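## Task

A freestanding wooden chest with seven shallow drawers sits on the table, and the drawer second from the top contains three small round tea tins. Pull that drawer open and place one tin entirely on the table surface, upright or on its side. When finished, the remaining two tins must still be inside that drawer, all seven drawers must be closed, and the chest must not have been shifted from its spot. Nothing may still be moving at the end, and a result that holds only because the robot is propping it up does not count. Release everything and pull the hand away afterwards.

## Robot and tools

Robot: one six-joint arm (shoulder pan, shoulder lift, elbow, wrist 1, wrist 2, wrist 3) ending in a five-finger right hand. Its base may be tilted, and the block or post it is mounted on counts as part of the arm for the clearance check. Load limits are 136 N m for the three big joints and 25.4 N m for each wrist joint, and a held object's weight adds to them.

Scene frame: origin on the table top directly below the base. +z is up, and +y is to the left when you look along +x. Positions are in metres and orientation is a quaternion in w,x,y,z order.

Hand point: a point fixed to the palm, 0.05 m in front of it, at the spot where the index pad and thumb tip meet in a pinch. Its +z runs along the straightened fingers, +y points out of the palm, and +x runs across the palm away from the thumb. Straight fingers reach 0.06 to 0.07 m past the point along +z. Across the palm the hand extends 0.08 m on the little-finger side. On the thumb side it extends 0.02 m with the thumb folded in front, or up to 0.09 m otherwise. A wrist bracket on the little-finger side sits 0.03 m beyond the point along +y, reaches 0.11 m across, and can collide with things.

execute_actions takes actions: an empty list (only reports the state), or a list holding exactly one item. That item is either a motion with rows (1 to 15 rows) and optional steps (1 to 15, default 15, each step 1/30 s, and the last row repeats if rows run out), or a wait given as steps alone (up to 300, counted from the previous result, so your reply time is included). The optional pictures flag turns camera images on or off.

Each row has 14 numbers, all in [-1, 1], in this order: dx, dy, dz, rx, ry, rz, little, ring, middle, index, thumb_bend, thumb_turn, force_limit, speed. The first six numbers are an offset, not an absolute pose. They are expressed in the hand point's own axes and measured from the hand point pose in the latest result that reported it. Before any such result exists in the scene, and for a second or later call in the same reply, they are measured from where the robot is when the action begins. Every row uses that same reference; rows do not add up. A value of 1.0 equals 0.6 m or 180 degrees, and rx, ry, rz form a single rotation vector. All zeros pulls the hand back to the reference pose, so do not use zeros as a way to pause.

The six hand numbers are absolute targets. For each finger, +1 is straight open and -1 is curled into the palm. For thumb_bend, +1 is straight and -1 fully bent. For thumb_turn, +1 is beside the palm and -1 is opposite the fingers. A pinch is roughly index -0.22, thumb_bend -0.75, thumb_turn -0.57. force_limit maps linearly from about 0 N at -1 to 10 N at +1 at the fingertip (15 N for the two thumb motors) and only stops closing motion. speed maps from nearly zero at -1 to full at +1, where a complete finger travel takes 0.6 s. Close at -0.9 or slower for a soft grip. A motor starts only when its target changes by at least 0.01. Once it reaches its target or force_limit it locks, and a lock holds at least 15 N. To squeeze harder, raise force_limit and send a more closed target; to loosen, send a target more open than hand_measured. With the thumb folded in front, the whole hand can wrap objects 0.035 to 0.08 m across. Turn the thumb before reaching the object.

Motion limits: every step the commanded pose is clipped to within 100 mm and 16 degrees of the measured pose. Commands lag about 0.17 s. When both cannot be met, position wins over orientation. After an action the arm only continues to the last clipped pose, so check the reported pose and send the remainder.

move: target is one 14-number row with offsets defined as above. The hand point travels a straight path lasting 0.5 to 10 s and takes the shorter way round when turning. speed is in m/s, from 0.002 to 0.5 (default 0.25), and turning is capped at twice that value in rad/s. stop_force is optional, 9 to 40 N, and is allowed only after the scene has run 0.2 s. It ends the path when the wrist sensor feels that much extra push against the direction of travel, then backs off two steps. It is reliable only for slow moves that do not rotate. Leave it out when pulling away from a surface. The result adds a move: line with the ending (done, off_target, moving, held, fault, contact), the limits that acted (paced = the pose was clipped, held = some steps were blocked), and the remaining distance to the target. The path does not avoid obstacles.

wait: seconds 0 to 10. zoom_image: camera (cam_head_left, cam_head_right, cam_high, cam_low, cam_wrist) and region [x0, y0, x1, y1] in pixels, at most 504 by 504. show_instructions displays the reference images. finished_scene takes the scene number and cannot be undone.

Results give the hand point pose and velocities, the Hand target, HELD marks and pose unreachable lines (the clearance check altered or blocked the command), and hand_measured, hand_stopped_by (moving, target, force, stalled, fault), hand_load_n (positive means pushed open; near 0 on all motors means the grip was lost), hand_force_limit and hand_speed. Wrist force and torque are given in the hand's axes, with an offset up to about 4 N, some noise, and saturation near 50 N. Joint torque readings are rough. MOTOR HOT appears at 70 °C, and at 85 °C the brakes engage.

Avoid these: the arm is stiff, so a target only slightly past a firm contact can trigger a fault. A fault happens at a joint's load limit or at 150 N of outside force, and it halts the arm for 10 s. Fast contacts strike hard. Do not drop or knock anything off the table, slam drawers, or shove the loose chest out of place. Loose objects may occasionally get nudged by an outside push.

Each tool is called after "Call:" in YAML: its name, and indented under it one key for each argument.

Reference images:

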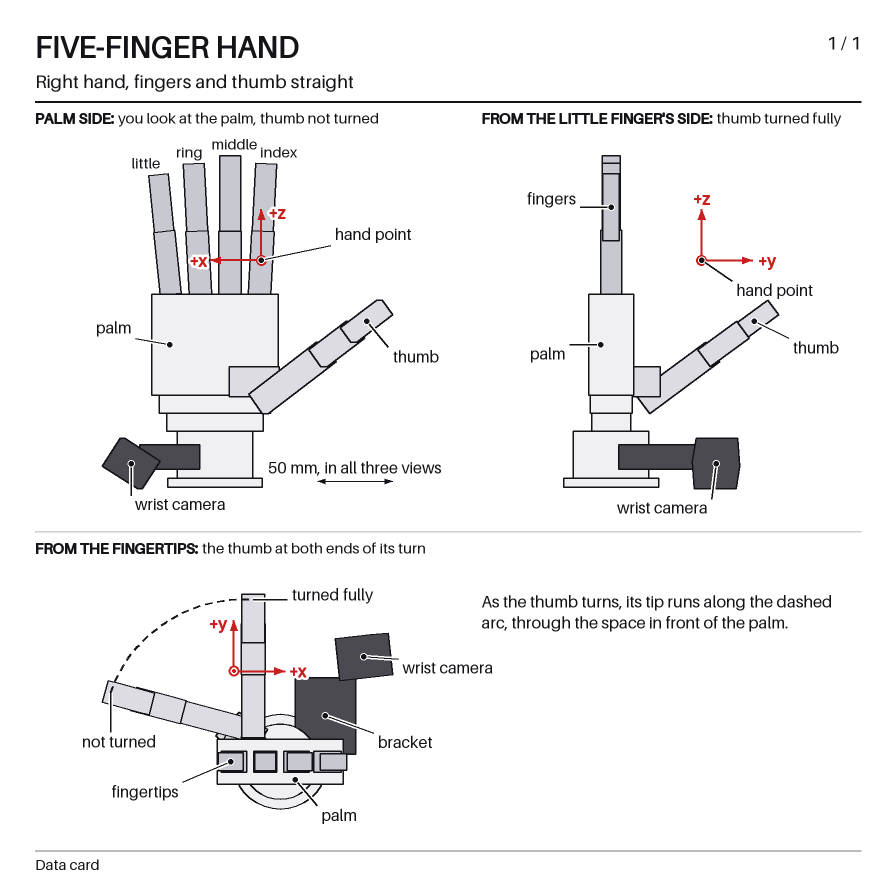

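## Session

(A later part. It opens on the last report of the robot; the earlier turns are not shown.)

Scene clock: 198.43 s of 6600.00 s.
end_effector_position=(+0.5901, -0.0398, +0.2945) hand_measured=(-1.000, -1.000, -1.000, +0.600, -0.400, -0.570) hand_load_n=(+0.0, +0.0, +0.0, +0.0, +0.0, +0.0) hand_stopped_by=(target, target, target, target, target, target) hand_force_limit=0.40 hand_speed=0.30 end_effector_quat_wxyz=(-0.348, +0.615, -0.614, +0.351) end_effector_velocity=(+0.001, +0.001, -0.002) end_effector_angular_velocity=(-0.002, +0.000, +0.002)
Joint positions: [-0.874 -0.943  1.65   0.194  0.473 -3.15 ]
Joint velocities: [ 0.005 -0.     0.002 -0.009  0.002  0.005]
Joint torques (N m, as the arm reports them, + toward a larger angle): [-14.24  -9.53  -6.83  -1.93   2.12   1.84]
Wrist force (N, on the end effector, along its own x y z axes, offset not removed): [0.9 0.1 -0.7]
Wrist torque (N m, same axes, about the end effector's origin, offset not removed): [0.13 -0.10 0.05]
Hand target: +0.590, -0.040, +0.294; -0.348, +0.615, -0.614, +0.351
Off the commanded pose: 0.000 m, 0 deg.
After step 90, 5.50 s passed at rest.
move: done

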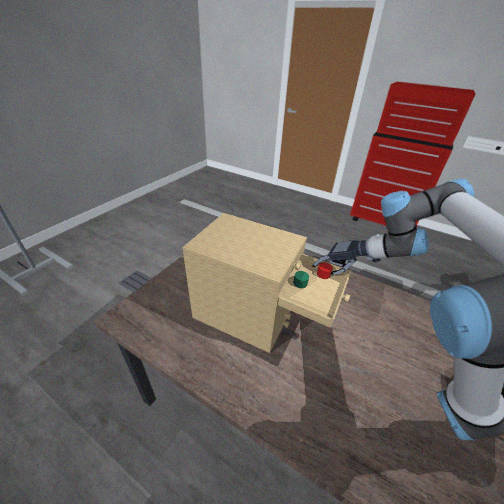

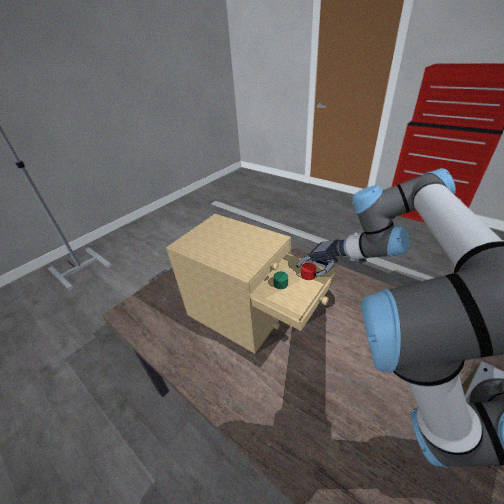

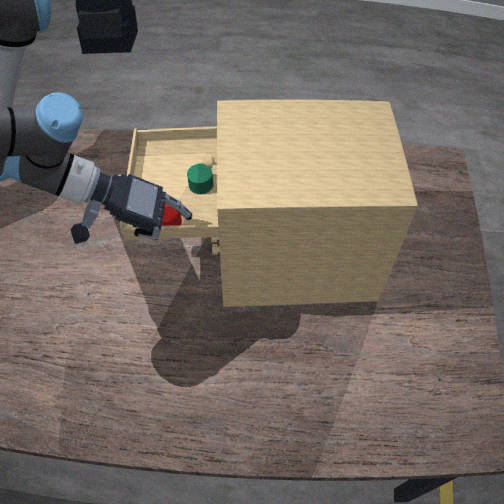

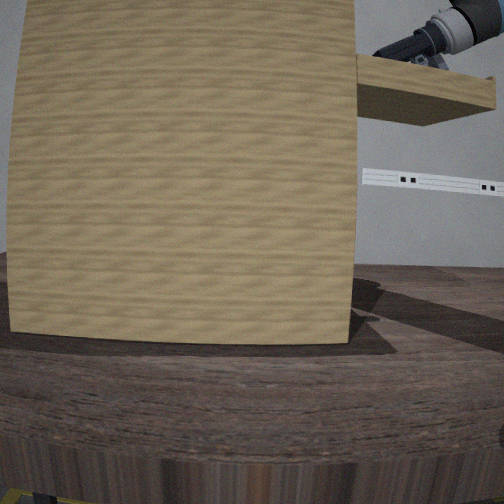

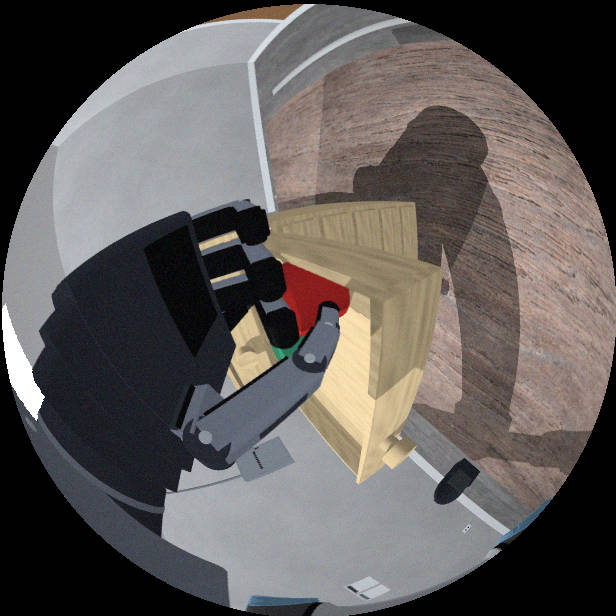

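Lower 5 mm, close index, lift.

Call:
move:
  target: [0,0.007,0.004,0,0,0,-1,-1,-1,0.6,-0.4,-0.57,0.4,0.3]
  speed: 0.03

Call:
move:
  target: [0,0,0,0,0,0,-1,-1,-1,-0.3,-0.4,-0.57,0.5,-0.7]

Call:
move:
  target: [0,-0.087,-0.05,0,0,0,-1,-1,-1,-0.3,-0.4,-0.57,0.5,-0.7]
  speed: 0.08

Scene clock: 205.87 s of 6600.00 s.
end_effector_position=(+0.5901, -0.0399, +0.2899) hand_measured=(-1.000, -1.000, -1.000, +0.600, -0.400, -0.570) hand_load_n=(+0.0, +0.0, +0.0, +0.0, +0.0, +0.0) hand_stopped_by=(target, target, target, target, target, target) hand_force_limit=0.40 hand_speed=0.30 end_effector_quat_wxyz=(-0.348, +0.615, -0.614, +0.351) end_effector_velocity=(-0.000, -0.000, -0.002) end_effector_angular_velocity=(+0.001, -0.000, -0.001)
Joint positions: [-0.87  -0.943  1.659  0.178  0.476 -3.143]
Joint velocities: [ 0.001 -0.001  0.005 -0.006  0.001  0.003]
Joint torques (N m, as the arm reports them, + toward a larger angle): [-14.08  -9.88  -5.77  -1.58   1.87   2.34]
Wrist force (N, on the end effector, along its own x y z axes, offset not removed): [2.8 -2.9 -0.8]
Wrist torque (N m, same axes, about the end effector's origin, offset not removed): [-0.44 -0.27 -0.07]
Hand target: +0.590, -0.040, +0.290; -0.348, +0.615, -0.614, +0.351
Off the commanded pose: 0.000 m, 0 deg.
After step 90, 3.73 s passed at rest.
move: done

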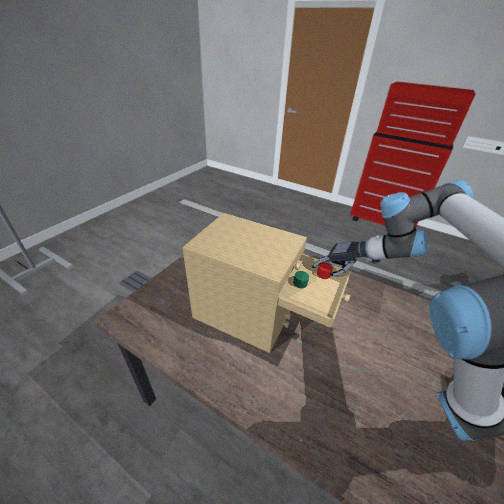

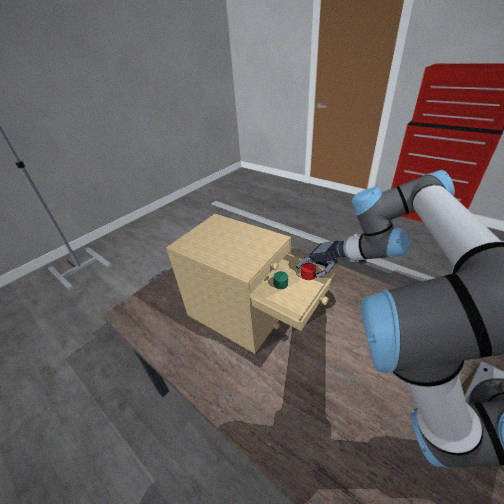

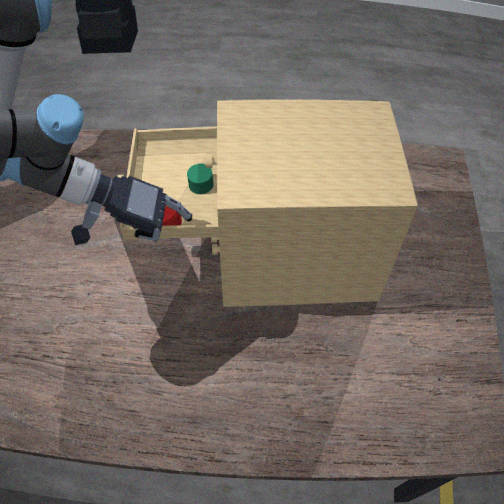

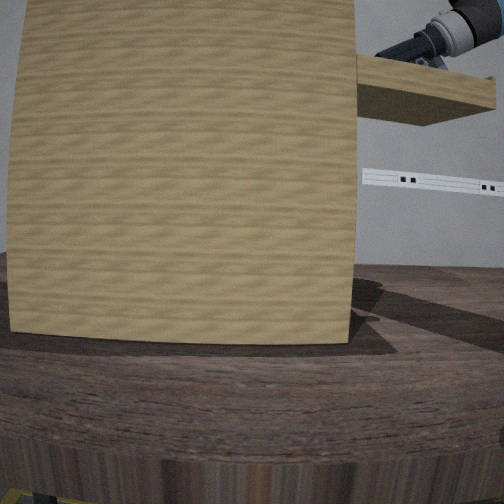

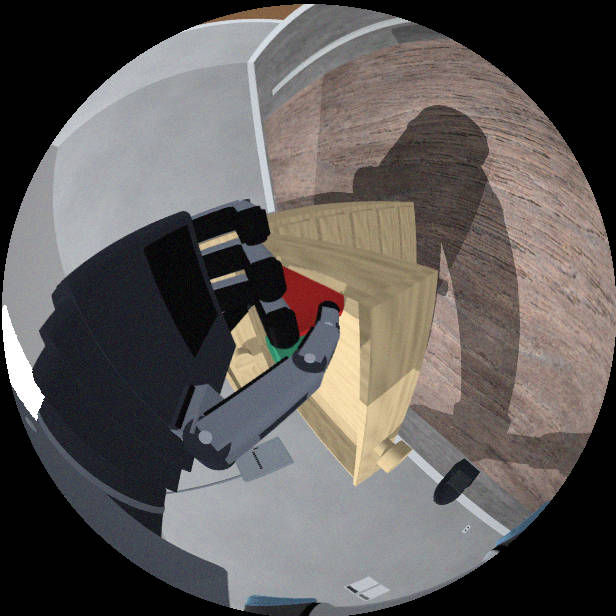

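Scene clock: 206.37 s of 6600.00 s.
end_effector_position=(+0.5900, -0.0398, +0.2898) hand_measured=(-1.000, -1.000, -1.000, +0.522, -0.396, -0.570) hand_load_n=(+0.0, +0.0, +0.0, +8.5, +7.0, -1.0) hand_stopped_by=(target, target, target, force, target, target) hand_force_limit=0.50 hand_speed=-0.70 end_effector_quat_wxyz=(-0.348, +0.615, -0.614, +0.351) end_effector_velocity=(+0.000, +0.001, -0.000) end_effector_angular_velocity=(-0.000, +0.001, +0.001)
Joint positions: [-0.87  -0.943  1.659  0.178  0.476 -3.143]
Joint velocities: [ 0.001 -0.    -0.     0.     0.    -0.   ]
Joint torques (N m, as the arm reports them, + toward a larger angle): [-18.64 -10.37 -25.38   2.13   0.53   0.01]
Wrist force (N, on the end effector, along its own x y z axes, offset not removed): [2.5 -6.4 -5.7]
Wrist torque (N m, same axes, about the end effector's origin, offset not removed): [0.47 -0.07 0.01]
Hand target: +0.590, -0.040, +0.290; -0.348, +0.615, -0.614, +0.351
Off the commanded pose: 0.000 m, 0 deg.
move: done

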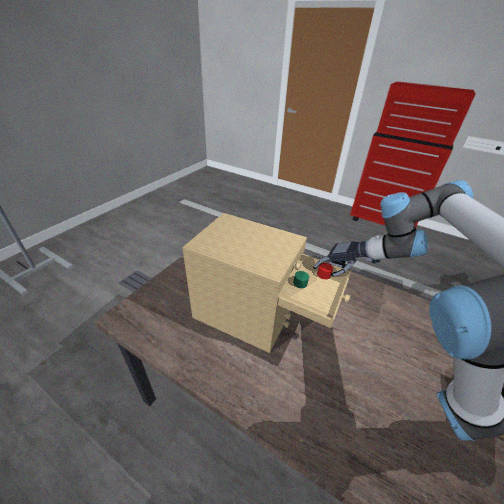

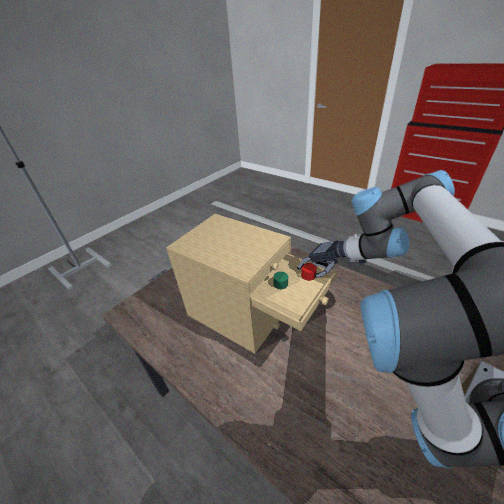

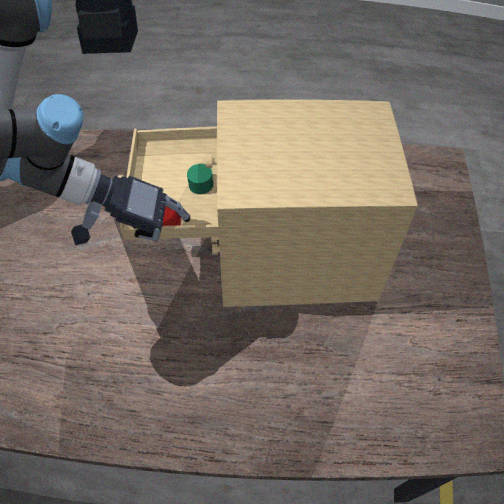

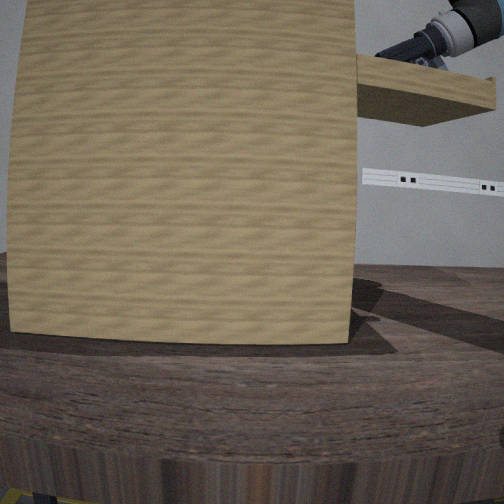

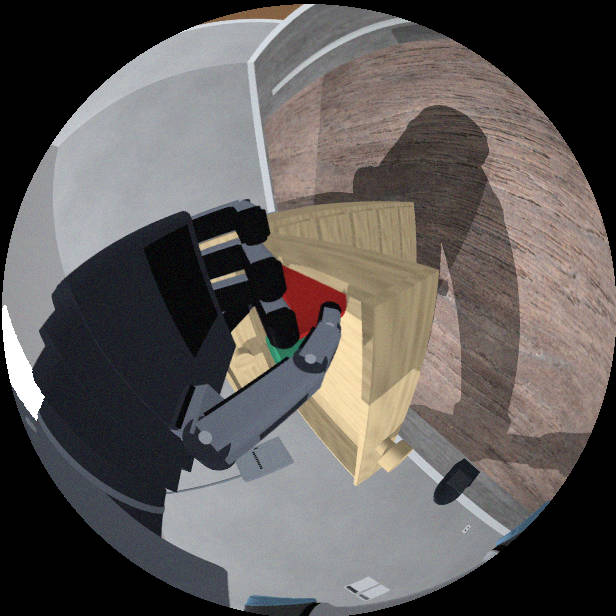

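Scene clock: 207.57 s of 6600.00 s.
end_effector_position=(+0.5909, -0.0395, +0.3498) hand_measured=(-1.000, -1.000, -1.000, +0.522, -0.394, -0.570) hand_load_n=(+0.0, +0.0, +0.0, +6.0, +9.5, -1.0) hand_stopped_by=(target, target, target, force, target, target) hand_force_limit=0.50 hand_speed=-0.70 end_effector_quat_wxyz=(-0.348, +0.615, -0.614, +0.351) end_effector_velocity=(+0.000, +0.000, +0.001) end_effector_angular_velocity=(+0.000, +0.002, +0.001)
Joint positions: [-0.923 -0.938  1.534  0.385  0.444 -3.239]
Joint velocities: [-0.001  0.002 -0.006  0.011 -0.001 -0.007]
Joint torques (N m, as the arm reports them, + toward a larger angle): [-45.31 -11.02 -35.24   1.57  -1.97  -2.36]
Wrist force (N, on the end effector, along its own x y z axes, offset not removed): [2.4 -1.0 -1.9]
Wrist torque (N m, same axes, about the end effector's origin, offset not removed): [-0.06 -0.20 0.06]
Hand target: +0.591, -0.039, +0.350; -0.348, +0.615, -0.614, +0.351
Off the commanded pose: 0.000 m, 0 deg.
move: done

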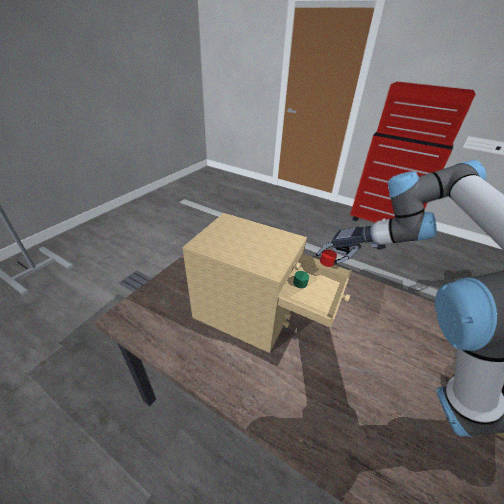

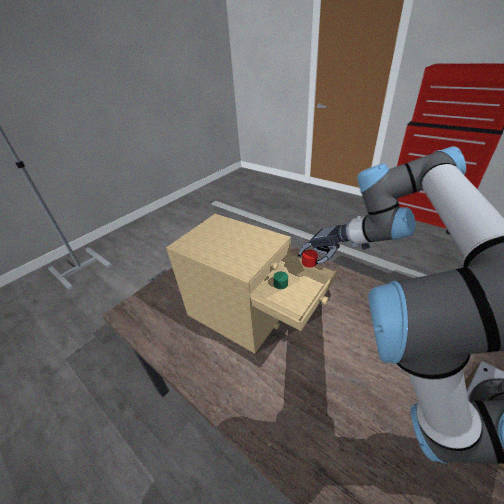

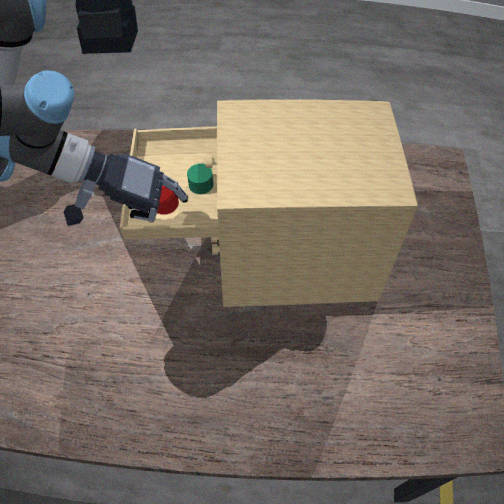

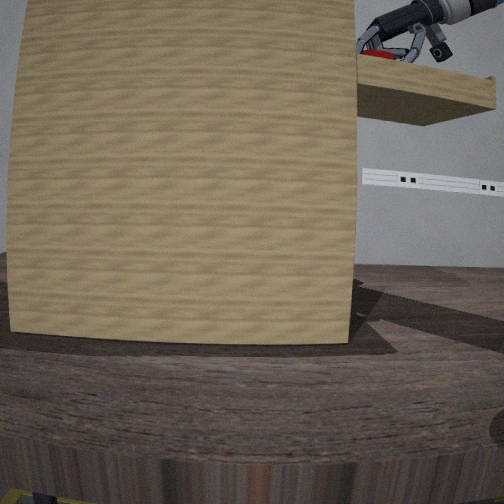

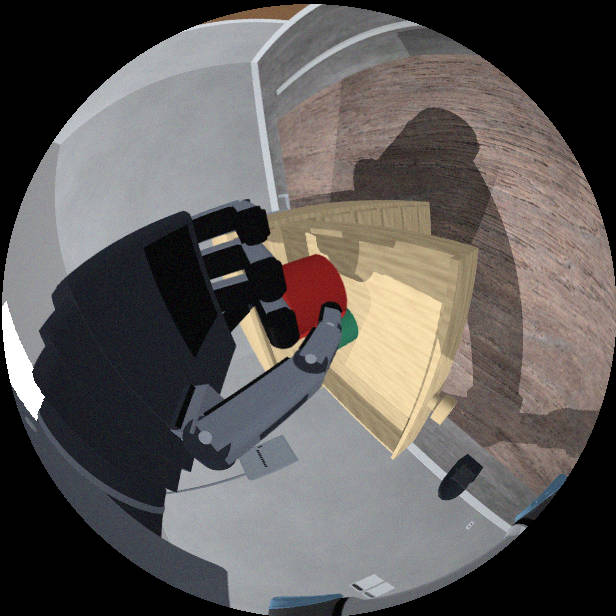

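Call:
move:
  target: [0.27,0,0,0,0,0,-1,-1,-1,-0.3,-0.4,-0.57,0.5,-0.7]
  speed: 0.15

Call:
move:
  target: [0,0.416,0.2465,0,0,0,-1,-1,-1,-0.3,-0.4,-0.57,0.5,-0.7]
  speed: 0.15

Call:
zoom_image:
  camera: "cam_low"
  region: [340,150,504,314]

Scene clock: 219.70 s of 6600.00 s.
end_effector_position=(+0.5907, -0.2011, +0.3509) hand_measured=(-1.000, -1.000, -1.000, +0.522, -0.394, -0.570) hand_load_n=(+0.0, +0.0, +0.0, +6.0, +9.5, -1.0) hand_stopped_by=(target, target, target, force, target, target) hand_force_limit=0.50 hand_speed=-0.70 end_effector_quat_wxyz=(-0.349, +0.615, -0.614, +0.352) end_effector_velocity=(-0.000, -0.003, -0.000) end_effector_angular_velocity=(+0.001, +0.002, +0.000)
Joint positions: [-1.042 -0.569  1.225  0.564  0.389 -3.5  ]
Joint velocities: [-0.002  0.009 -0.01   0.009 -0.001 -0.008]
Joint torques (N m, as the arm reports them, + toward a larger angle): [-45.33 -22.9  -33.98   2.01  -2.46  -1.8 ]
Wrist force (N, on the end effector, along its own x y z axes, offset not removed): [0.5 -1.7 -1.0]
Wrist torque (N m, same axes, about the end effector's origin, offset not removed): [-0.40 0.04 0.04]
Hand target: +0.591, -0.201, +0.351; -0.349, +0.615, -0.614, +0.352
Off the commanded pose: 0.000 m, 0 deg.
After step 90, 7.50 s passed at rest.
move: done

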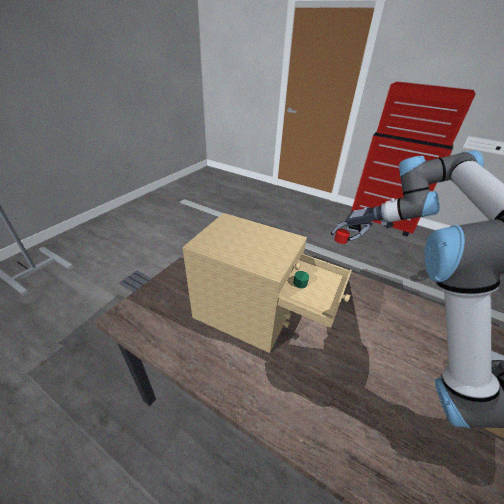

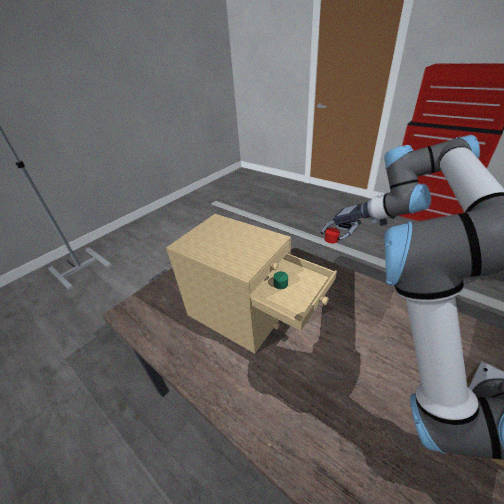

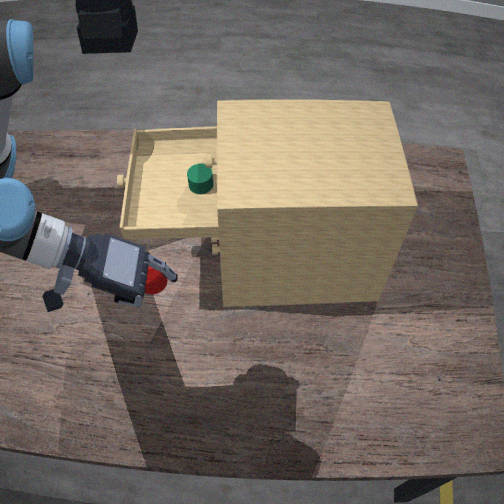

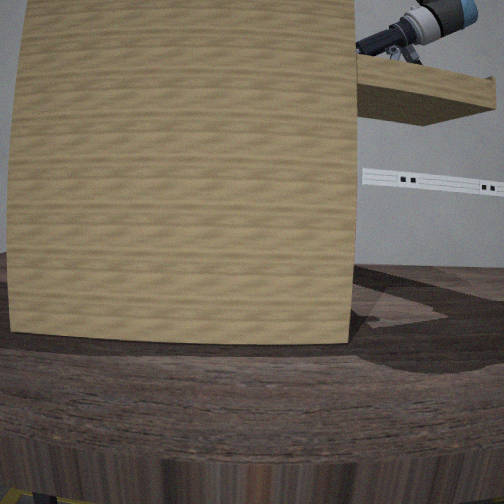

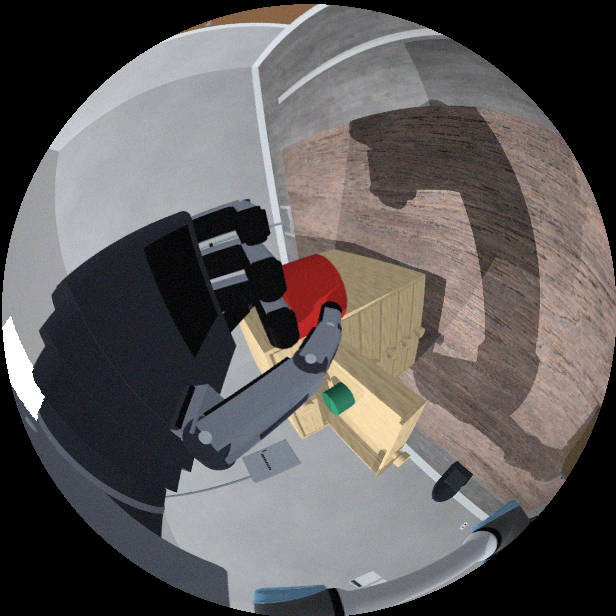

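Scene clock: 222.17 s of 6600.00 s.
end_effector_position=(+0.5905, -0.2030, +0.0608) hand_measured=(-1.000, -1.000, -1.000, +0.522, -0.394, -0.570) hand_load_n=(+0.0, +0.0, +0.0, +6.0, +9.5, -1.0) hand_stopped_by=(target, target, target, force, target, target) hand_force_limit=0.50 hand_speed=-0.70 end_effector_quat_wxyz=(-0.348, +0.615, -0.614, +0.352) end_effector_velocity=(+0.000, -0.000, -0.002) end_effector_angular_velocity=(+0.000, -0.001, -0.001)
Joint positions: [-0.801 -0.446  1.661 -0.416  0.522 -3.035]
Joint velocities: [ 0.002  0.003  0.002 -0.01   0.003  0.006]
Joint torques (N m, as the arm reports them, + toward a larger angle): [-18.19 -25.81  -1.6   -2.01   2.02   2.03]
Wrist force (N, on the end effector, along its own x y z axes, offset not removed): [1.5 -1.2 -3.4]
Wrist torque (N m, same axes, about the end effector's origin, offset not removed): [0.11 -0.05 -0.01]
Hand target: +0.591, -0.203, +0.061; -0.348, +0.615, -0.614, +0.352
Off the commanded pose: 0.001 m, 0 deg.
move: done

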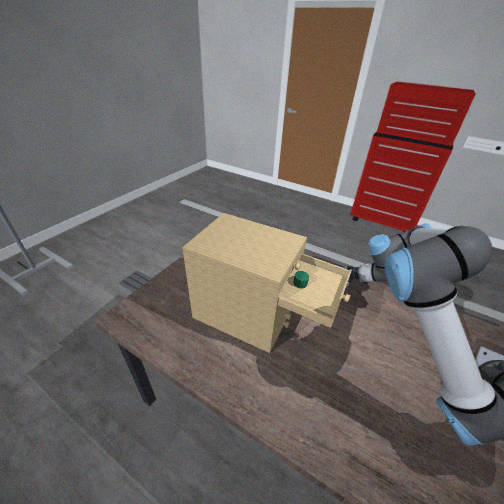

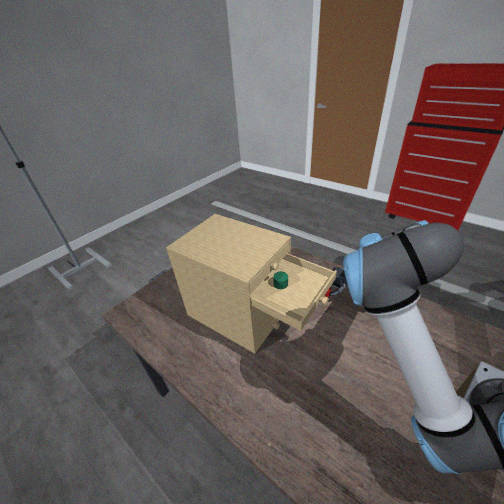

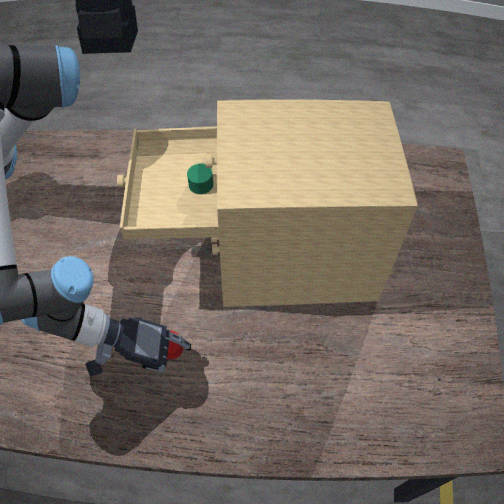

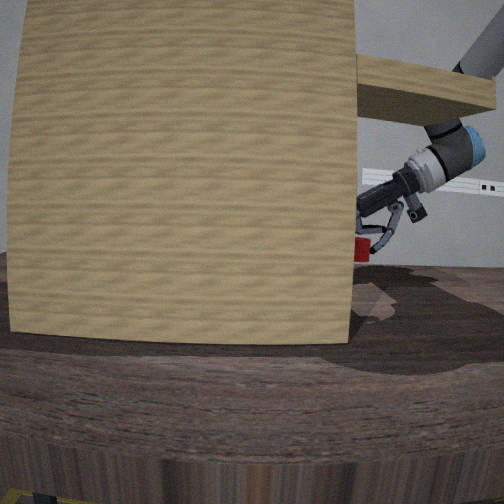

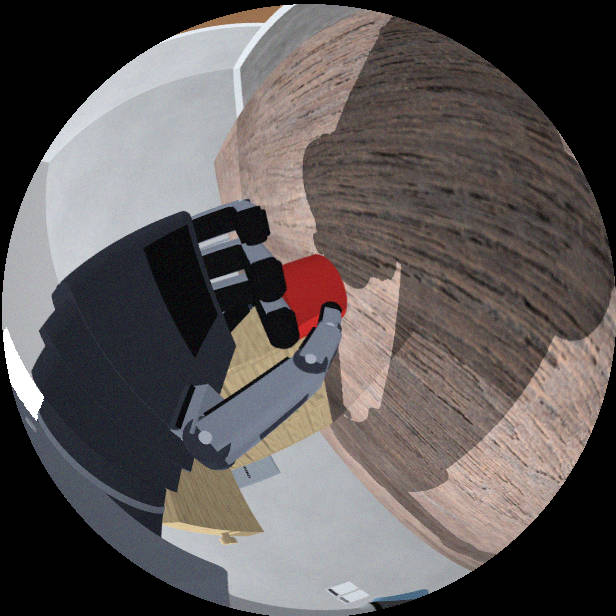

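Region (340, 150, 504, 314) of cam_low's 504x504 image, scaled by 3.073, with more detail than that image has.

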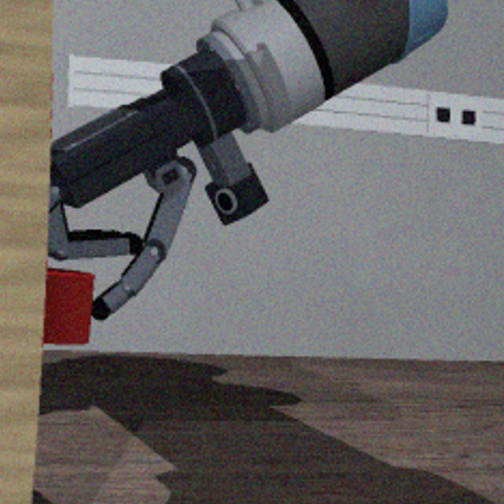

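Lower slowly up to 4 cm with force stop.

Call:
move:
  target: [0,0.057,0.034,0,0,0,-1,-1,-1,-0.3,-0.4,-0.57,0.5,-0.7]
  speed: 0.01
  stop_force: 9

Call:
zoom_image:
  camera: "cam_low"
  region: [340,150,504,314]

Scene clock: 231.13 s of 6600.00 s.
end_effector_position=(+0.5906, -0.2033, +0.0212) hand_measured=(-1.000, -1.000, -1.000, +0.522, -0.394, -0.570) hand_load_n=(+0.0, +0.0, +0.0, +7.0, +8.0, -0.5) hand_stopped_by=(target, target, target, force, target, target) hand_force_limit=0.50 hand_speed=-0.70 end_effector_quat_wxyz=(-0.348, +0.615, -0.614, +0.352) end_effector_velocity=(+0.000, +0.001, -0.003) end_effector_angular_velocity=(+0.000, +0.002, +0.002)
Joint positions: [-0.756 -0.402  1.683 -0.533  0.554 -2.974]
Joint velocities: [ 0.006  0.002  0.001 -0.005  0.002  0.003]
Joint torques (N m, as the arm reports them, + toward a larger angle): [-17.49 -24.19   1.42  -1.54   2.41   1.87]
Wrist force (N, on the end effector, along its own x y z axes, offset not removed): [2.0 -3.6 -5.0]
Wrist torque (N m, same axes, about the end effector's origin, offset not removed): [0.14 -0.31 0.23]
Hand target: +0.591, -0.203, +0.021; -0.348, +0.615, -0.614, +0.352
Off the commanded pose: 0.000 m, 0 deg.
After step 90, 1.80 s passed at rest.
move: done

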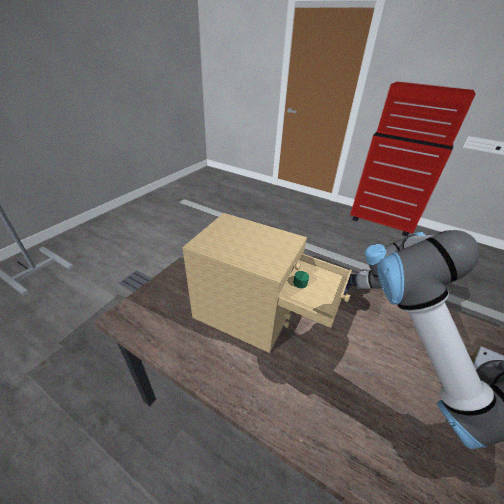

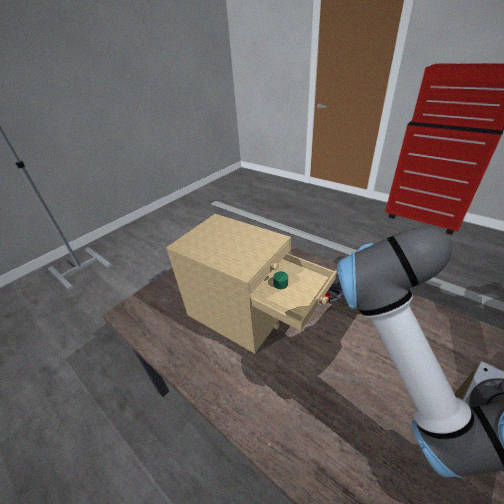

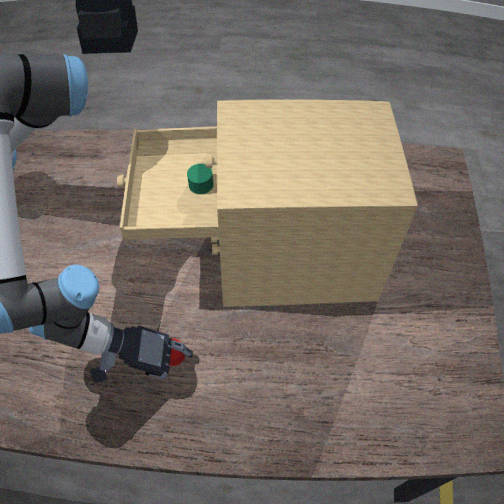

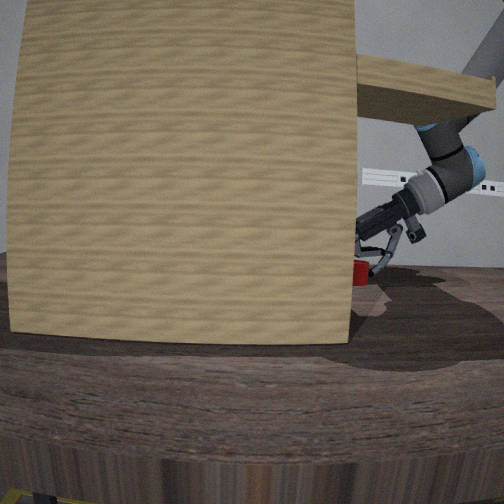

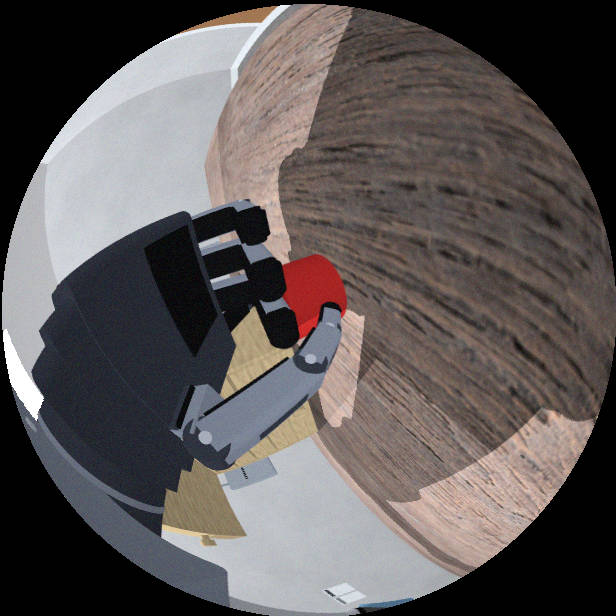

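Region (340, 150, 504, 314) of cam_low's 504x504 image, scaled by 3.073, with more detail than that image has.

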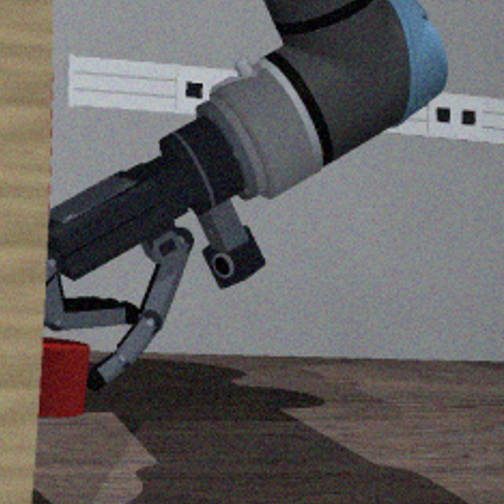

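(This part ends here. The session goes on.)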